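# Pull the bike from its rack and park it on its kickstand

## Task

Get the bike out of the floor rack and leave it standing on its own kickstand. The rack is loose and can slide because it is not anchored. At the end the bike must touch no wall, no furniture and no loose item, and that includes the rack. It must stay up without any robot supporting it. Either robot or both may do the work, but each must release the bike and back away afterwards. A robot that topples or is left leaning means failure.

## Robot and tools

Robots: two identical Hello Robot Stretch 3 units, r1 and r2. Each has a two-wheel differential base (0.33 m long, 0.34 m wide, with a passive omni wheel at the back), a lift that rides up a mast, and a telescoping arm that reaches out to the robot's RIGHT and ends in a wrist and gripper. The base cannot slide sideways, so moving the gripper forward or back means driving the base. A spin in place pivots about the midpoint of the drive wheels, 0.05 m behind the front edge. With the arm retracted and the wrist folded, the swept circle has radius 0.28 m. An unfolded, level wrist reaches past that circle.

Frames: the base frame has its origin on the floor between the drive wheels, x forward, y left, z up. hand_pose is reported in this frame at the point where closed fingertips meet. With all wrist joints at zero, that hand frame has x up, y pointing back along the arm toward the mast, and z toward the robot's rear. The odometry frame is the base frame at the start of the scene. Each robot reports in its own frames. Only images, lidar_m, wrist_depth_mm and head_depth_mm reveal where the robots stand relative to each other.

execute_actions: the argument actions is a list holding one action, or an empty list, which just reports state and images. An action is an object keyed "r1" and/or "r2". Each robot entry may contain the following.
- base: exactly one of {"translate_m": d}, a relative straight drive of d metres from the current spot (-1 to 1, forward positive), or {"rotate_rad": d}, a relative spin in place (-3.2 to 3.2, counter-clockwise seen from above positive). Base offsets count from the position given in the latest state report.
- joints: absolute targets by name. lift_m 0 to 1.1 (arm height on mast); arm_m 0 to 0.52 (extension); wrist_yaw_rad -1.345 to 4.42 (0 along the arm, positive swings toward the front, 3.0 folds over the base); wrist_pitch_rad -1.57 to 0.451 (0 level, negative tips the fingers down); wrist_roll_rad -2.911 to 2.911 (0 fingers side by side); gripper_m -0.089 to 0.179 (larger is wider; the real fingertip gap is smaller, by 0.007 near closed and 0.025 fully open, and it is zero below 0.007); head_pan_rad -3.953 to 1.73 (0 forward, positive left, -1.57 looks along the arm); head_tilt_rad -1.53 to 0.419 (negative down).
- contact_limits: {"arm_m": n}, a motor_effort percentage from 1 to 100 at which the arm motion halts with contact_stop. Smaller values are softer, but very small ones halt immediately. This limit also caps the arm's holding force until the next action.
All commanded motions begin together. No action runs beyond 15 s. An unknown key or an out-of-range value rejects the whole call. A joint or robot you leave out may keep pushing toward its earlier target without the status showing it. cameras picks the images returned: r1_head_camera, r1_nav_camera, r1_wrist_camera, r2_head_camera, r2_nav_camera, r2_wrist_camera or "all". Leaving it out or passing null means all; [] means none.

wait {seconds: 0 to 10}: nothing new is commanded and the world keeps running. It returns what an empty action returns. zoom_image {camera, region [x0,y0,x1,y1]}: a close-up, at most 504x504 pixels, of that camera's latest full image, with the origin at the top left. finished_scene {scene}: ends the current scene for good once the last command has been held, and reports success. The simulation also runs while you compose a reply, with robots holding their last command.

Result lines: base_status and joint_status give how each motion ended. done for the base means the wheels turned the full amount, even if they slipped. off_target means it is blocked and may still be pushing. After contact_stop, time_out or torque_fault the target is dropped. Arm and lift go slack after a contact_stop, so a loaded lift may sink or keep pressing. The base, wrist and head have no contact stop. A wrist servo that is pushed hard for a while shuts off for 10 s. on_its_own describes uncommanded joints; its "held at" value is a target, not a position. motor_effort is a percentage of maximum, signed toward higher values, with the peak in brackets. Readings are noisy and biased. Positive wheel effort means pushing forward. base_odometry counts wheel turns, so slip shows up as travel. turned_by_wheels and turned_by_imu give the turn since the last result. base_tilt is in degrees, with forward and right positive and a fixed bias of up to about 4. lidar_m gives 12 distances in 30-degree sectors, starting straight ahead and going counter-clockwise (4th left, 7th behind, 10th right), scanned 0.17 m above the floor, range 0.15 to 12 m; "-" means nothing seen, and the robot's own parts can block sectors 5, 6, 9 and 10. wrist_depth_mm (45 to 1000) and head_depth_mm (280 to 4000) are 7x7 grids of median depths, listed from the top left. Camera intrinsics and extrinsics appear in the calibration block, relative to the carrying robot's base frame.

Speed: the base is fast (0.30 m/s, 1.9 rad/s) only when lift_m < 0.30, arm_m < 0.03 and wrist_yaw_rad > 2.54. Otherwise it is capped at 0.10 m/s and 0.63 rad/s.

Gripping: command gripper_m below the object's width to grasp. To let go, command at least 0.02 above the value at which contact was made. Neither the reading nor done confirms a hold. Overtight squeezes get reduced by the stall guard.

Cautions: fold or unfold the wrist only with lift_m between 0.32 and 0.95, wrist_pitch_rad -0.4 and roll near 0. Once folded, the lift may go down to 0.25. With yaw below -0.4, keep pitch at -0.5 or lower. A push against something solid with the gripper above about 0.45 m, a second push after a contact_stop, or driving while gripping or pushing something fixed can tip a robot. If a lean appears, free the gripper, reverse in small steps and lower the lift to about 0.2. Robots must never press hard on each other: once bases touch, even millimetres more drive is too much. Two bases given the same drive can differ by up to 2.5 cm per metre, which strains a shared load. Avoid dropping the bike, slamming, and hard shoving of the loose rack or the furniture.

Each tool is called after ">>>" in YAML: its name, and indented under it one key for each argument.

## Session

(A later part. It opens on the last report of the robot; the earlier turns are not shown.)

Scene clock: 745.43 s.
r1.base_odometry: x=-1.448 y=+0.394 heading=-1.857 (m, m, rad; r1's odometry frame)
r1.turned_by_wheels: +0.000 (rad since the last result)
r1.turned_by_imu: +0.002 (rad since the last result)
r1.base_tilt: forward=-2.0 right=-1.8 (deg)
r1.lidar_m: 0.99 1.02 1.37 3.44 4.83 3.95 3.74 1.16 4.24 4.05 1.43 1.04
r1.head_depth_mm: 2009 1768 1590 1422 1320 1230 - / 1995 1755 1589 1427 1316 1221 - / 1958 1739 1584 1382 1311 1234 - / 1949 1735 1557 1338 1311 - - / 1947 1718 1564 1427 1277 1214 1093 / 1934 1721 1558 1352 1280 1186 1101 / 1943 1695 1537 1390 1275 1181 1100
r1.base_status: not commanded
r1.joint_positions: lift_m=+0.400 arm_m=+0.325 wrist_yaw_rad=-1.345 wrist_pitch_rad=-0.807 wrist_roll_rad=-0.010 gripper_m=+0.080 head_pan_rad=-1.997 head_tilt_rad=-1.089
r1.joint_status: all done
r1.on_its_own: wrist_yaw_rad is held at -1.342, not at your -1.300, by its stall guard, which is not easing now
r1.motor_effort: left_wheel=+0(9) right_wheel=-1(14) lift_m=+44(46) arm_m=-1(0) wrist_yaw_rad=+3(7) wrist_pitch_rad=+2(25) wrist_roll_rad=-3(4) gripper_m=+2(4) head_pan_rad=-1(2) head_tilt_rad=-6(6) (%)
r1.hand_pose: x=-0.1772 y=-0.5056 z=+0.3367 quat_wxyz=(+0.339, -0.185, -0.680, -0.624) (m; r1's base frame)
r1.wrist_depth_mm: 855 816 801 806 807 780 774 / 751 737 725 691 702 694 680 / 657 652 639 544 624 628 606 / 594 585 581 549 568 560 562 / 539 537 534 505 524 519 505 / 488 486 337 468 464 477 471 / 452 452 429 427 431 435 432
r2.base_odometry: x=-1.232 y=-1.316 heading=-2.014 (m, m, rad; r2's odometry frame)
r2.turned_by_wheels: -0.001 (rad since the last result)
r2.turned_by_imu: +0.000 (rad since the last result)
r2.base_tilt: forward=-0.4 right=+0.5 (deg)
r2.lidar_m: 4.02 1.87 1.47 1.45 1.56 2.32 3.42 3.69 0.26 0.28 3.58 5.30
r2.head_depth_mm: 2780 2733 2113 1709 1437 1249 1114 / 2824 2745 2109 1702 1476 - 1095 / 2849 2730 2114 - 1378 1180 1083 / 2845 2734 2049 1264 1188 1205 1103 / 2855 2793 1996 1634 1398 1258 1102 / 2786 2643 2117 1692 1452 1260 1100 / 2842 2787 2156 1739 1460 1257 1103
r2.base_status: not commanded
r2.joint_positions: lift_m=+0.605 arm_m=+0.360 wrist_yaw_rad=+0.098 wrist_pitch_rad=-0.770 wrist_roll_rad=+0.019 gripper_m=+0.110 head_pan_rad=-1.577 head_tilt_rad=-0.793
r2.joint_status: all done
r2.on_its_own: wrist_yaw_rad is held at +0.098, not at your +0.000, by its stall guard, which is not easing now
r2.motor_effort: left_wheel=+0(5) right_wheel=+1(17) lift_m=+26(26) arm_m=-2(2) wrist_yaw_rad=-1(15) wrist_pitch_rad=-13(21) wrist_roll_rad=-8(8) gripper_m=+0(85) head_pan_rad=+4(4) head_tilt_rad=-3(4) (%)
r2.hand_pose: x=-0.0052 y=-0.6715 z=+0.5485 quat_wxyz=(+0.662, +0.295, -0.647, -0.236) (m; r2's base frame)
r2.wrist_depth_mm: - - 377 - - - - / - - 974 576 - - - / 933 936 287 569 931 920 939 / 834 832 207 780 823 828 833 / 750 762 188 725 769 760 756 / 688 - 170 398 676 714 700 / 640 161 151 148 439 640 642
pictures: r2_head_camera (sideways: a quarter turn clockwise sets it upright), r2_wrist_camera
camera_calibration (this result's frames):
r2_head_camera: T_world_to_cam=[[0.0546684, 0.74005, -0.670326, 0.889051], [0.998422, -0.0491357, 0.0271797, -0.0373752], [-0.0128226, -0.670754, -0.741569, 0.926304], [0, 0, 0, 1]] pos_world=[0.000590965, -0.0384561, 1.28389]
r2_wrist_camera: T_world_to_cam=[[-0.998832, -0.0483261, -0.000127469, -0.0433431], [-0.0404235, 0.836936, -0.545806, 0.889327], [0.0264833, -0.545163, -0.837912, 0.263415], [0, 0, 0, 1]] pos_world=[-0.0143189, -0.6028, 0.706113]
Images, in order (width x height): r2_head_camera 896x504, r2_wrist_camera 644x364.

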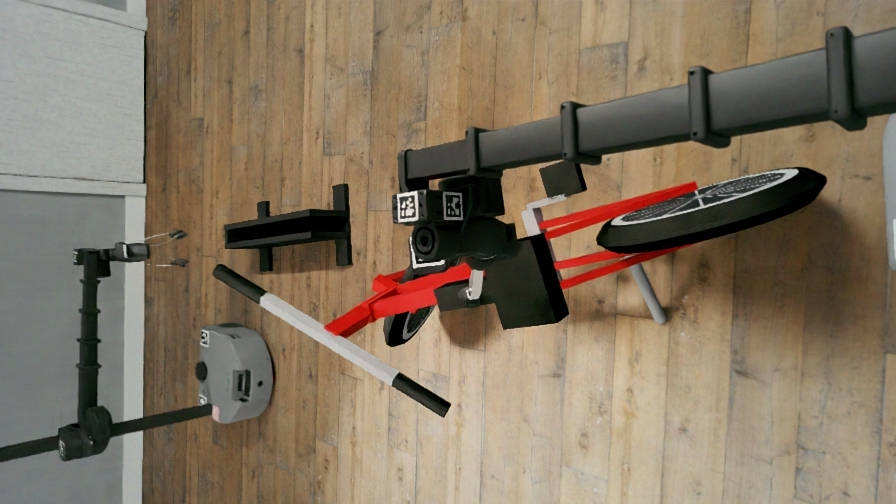

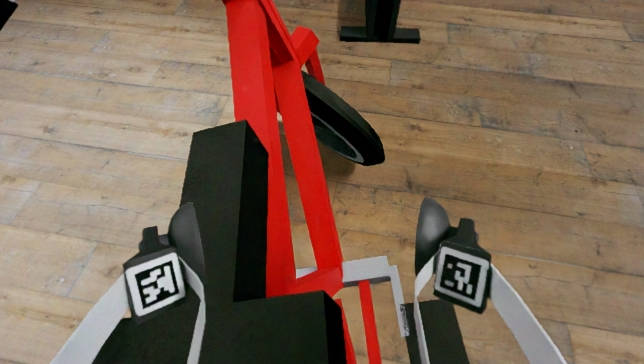

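Loads are now zero; it appears to be standing. Lift away.

>>> execute_actions:
  actions:
    - {"r2":{"joints":{"lift_m":0.8,"wrist_yaw_rad":0.1}},"r1":{"base":{"translate_m":0.25}}}
  cameras: ["r2_head_camera"]

>>> execute_actions:
  actions:
    - {"r2":{"joints":{"arm_m":0.0},"base":{"translate_m":-0.6}}}
  cameras: ["r2_nav_camera","r1_nav_camera"]

Scene clock: 754.93 s.
r1.base_odometry: x=-1.518 y=+0.154 heading=-1.857 (m, m, rad; r1's odometry frame)
r1.turned_by_wheels: +0.000 (rad since the last result)
r1.turned_by_imu: -0.001 (rad since the last result)
r1.base_tilt: forward=-1.9 right=-1.7 (deg)
r1.lidar_m: 0.74 0.76 1.02 2.58 4.84 4.20 1.40 1.40 4.26 3.36 1.06 0.78
r1.head_depth_mm: 1988 1762 1511 1434 1311 1219 - / 1984 1750 1575 1411 1308 1226 - / 1998 1723 1575 1361 1296 1231 - / 1962 1740 1553 1401 1307 - - / 1952 1722 1551 1430 1277 1200 1096 / 1912 1724 1562 1359 1286 1191 1101 / 1914 1697 1536 1391 1279 1181 1095
r1.base_status: done
r1.joint_positions: lift_m=+0.400 arm_m=+0.325 wrist_yaw_rad=-1.345 wrist_pitch_rad=-0.807 wrist_roll_rad=-0.010 gripper_m=+0.080 head_pan_rad=-1.997 head_tilt_rad=-1.089
r1.joint_status: not commanded
r1.on_its_own: wrist_yaw_rad is held at -1.342, not at your -1.300, by its stall guard, which is not easing now
r1.motor_effort: left_wheel=+1(7) right_wheel=-2(4) lift_m=+43(43) arm_m=+0(0) wrist_yaw_rad=+3(4) wrist_pitch_rad=+3(2) wrist_roll_rad=-3(3) gripper_m=+1(0) head_pan_rad=-1(1) head_tilt_rad=-6(6) (%)
r1.hand_pose: x=-0.1772 y=-0.5055 z=+0.3366 quat_wxyz=(+0.339, -0.185, -0.680, -0.624) (m; r1's base frame)
r1.wrist_depth_mm: 842 821 831 764 811 783 776 / 752 733 722 679 709 696 681 / 661 652 643 448 625 616 619 / 593 579 569 551 569 563 554 / 533 525 528 524 536 504 499 / 494 492 477 482 471 468 471 / 453 452 443 446 439 433 427
r2.base_odometry: x=-1.232 y=-1.316 heading=-2.014 (m, m, rad; r2's odometry frame)
r2.turned_by_wheels: +0.000 (rad since the last result)
r2.turned_by_imu: +0.001 (rad since the last result)
r2.base_tilt: forward=-0.3 right=+0.5 (deg)
r2.lidar_m: 4.01 1.87 1.47 1.45 1.56 2.32 3.43 3.69 0.26 0.28 3.57 5.29
r2.head_depth_mm: 2790 2765 2109 1753 - - 1080 / 2813 2705 2280 - 1446 1237 1094 / 2805 2876 - 1725 1418 1179 1074 / 2795 2748 - 1406 1187 1204 1099 / 2829 2594 2036 1648 1397 1252 1095 / 2806 2566 2139 1673 1461 1252 1104 / 2919 2823 2148 1731 1460 1258 1101
r2.base_status: not commanded
r2.joint_positions: lift_m=+0.799 arm_m=+0.360 wrist_yaw_rad=+0.098 wrist_pitch_rad=-0.809 wrist_roll_rad=+0.006 gripper_m=+0.110 head_pan_rad=-1.577 head_tilt_rad=-0.793
r2.joint_status: all done
r2.motor_effort: left_wheel=-1(1) right_wheel=+1(1) lift_m=+58(60) arm_m=-2(2) wrist_yaw_rad=+1(1) wrist_pitch_rad=+6(13) wrist_roll_rad=-3(8) gripper_m=+0(2) head_pan_rad=+3(4) head_tilt_rad=-2(3) (%)
r2.hand_pose: x=-0.0059 y=-0.6637 z=+0.7360 quat_wxyz=(+0.661, +0.309, -0.637, -0.248) (m; r2's base frame)
r2.wrist_depth_mm: - - - - - - - / - - 441 - - - - / - - - 801 - - - / - 982 - 716 - - - / 929 937 918 910 939 966 946 / 871 - 364 661 878 879 876 / 803 792 331 415 800 810 807
pictures: r2_head_camera (sideways: a quarter turn clockwise sets it upright)
camera_calibration (this result's frames):
r2_head_camera: T_world_to_cam=[[0.0546685, 0.74005, -0.670326, 0.88905], [0.998422, -0.0491359, 0.0271797, -0.0373752], [-0.0128227, -0.670754, -0.741569, 0.926304], [0, 0, 0, 1]] pos_world=[0.000590961, -0.0384561, 1.28389]
Images, in order (width x height): r2_head_camera 896x504.

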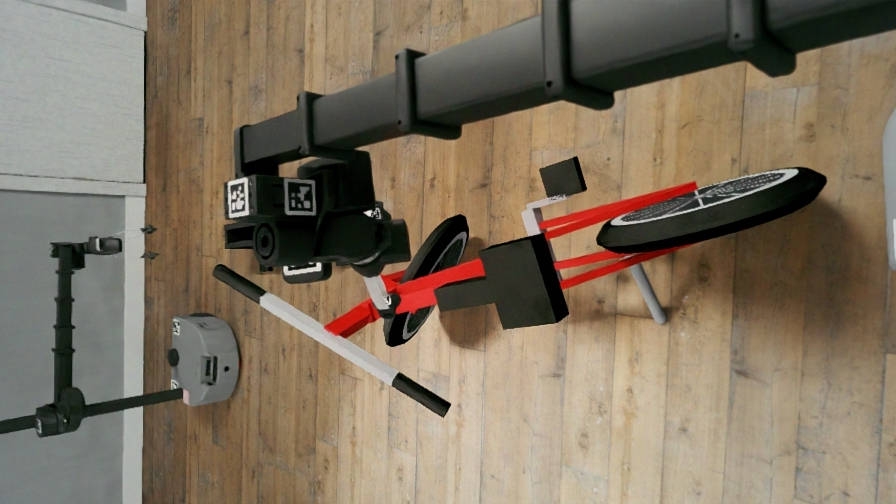

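Scene clock: 762.43 s.
r1.base_odometry: x=-1.518 y=+0.154 heading=-1.857 (m, m, rad; r1's odometry frame)
r1.turned_by_wheels: +0.000 (rad since the last result)
r1.turned_by_imu: +0.001 (rad since the last result)
r1.base_tilt: forward=-2.0 right=-1.8 (deg)
r1.lidar_m: 0.74 0.77 1.02 2.57 4.80 4.21 1.40 1.40 4.25 3.33 1.07 0.78
r1.head_depth_mm: 2006 1755 1500 1434 1307 1219 - / 1979 1748 1576 1417 1306 1222 - / 1965 1748 1571 1364 1291 1240 - / 1950 1754 1566 1402 1321 - - / 1931 1730 1548 1428 1282 1208 1101 / 1933 1707 1555 1357 1288 1182 1104 / 1939 1703 1533 1396 1275 1182 1095
r1.base_status: not commanded
r1.joint_positions: lift_m=+0.400 arm_m=+0.325 wrist_yaw_rad=-1.345 wrist_pitch_rad=-0.807 wrist_roll_rad=-0.010 gripper_m=+0.080 head_pan_rad=-1.997 head_tilt_rad=-1.089
r1.joint_status: not commanded
r1.on_its_own: wrist_yaw_rad is held at -1.342, not at your -1.300, by its stall guard, which is not easing now
r1.motor_effort: left_wheel=+1(1) right_wheel=-2(2) lift_m=+43(43) arm_m=+0(0) wrist_yaw_rad=+2(4) wrist_pitch_rad=+2(2) wrist_roll_rad=-3(3) gripper_m=+0(0) head_pan_rad=-1(2) head_tilt_rad=-6(6) (%)
r1.hand_pose: x=-0.1772 y=-0.5055 z=+0.3366 quat_wxyz=(+0.339, -0.185, -0.680, -0.624) (m; r1's base frame)
r1.wrist_depth_mm: 837 825 815 753 793 798 781 / 742 725 712 689 707 688 686 / 661 649 636 451 628 616 615 / 589 584 583 556 551 558 552 / 537 532 533 520 524 508 510 / 491 493 481 485 468 472 467 / 451 452 447 441 440 436 428
r2.base_odometry: x=-0.975 y=-0.774 heading=-2.014 (m, m, rad; r2's odometry frame)
r2.turned_by_wheels: +0.000 (rad since the last result)
r2.turned_by_imu: -0.001 (rad since the last result)
r2.base_tilt: forward=-0.4 right=+0.5 (deg)
r2.lidar_m: 4.22 1.95 1.54 1.51 1.62 2.42 2.84 3.03 3.30 3.23 0.72 0.55
r2.head_depth_mm: 2794 2737 2073 1693 1453 - - / 2749 2757 2128 1699 1474 - 1059 / 2816 2785 2111 1724 1478 - - / 2783 2747 2118 1711 1484 1228 1089 / 2825 2734 2134 1726 1438 1246 1100 / 2780 2768 2046 1732 1453 1250 1104 / 2777 2586 2126 1739 1396 1251 1103
r2.base_status: done
r2.joint_positions: lift_m=+0.799 arm_m=+0.002 wrist_yaw_rad=+0.099 wrist_pitch_rad=-0.810 wrist_roll_rad=+0.004 gripper_m=+0.110 head_pan_rad=-1.577 head_tilt_rad=-0.793
r2.joint_status: all done
joint sent to its limit — the command would take r2.arm_m past its lower limit, so that joint was sent only as far as its limit.
r2.motor_effort: left_wheel=-1(4) right_wheel=+1(4) lift_m=+58(58) arm_m=-3(3) wrist_yaw_rad=+2(1) wrist_pitch_rad=+6(6) wrist_roll_rad=-1(3) gripper_m=+0(0) head_pan_rad=+4(4) head_tilt_rad=-3(2) (%)
r2.hand_pose: x=-0.0059 y=-0.3052 z=+0.7359 quat_wxyz=(+0.662, +0.310, -0.636, -0.247) (m; r2's base frame)
r2.wrist_depth_mm: - - - - - - - / - - - - - - - / - - - - - - - / 699 - - - - - - / 648 835 949 938 944 934 963 / 632 - 885 870 864 883 882 / 612 790 802 816 820 804 823
pictures: r1_nav_camera (sideways: a quarter turn counterclockwise sets it upright), r2_nav_camera (sideways: a quarter turn counterclockwise sets it upright)
camera_calibration (this result's frames):
r1_nav_camera: T_world_to_cam=[[-0.400553, -0.766772, 0.501615, -0.60261], [-0.898637, 0.435642, -0.0516599, 0.124784], [-0.178913, -0.471462, -0.863547, 1.07475], [0, 0, 0, 1]] pos_world=[0.0630466, -0.00971943, 1.23683]
r2_nav_camera: T_world_to_cam=[[0.033097, -0.73885, 0.673057, -0.841692], [-0.999244, -0.0382059, 0.00719634, 0.0499794], [0.0203977, -0.672786, -0.739556, 0.919205], [0, 0, 0, 1]] pos_world=[0.0590494, -0.00154581, 1.24595]
Images, in order (width x height): r1_nav_camera 672x504, r2_nav_camera 672x504.

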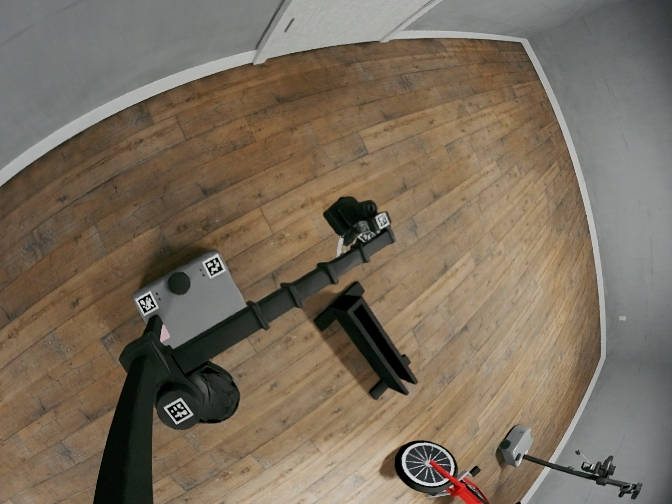

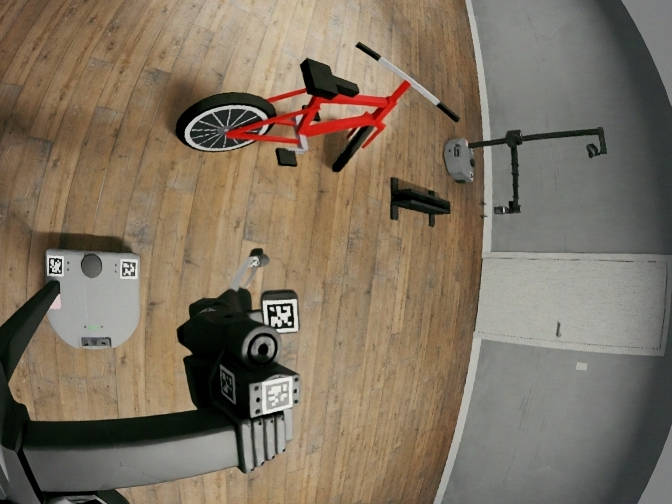

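>>> finished_scene:
  scene: 1

The scene is finished: the task was done.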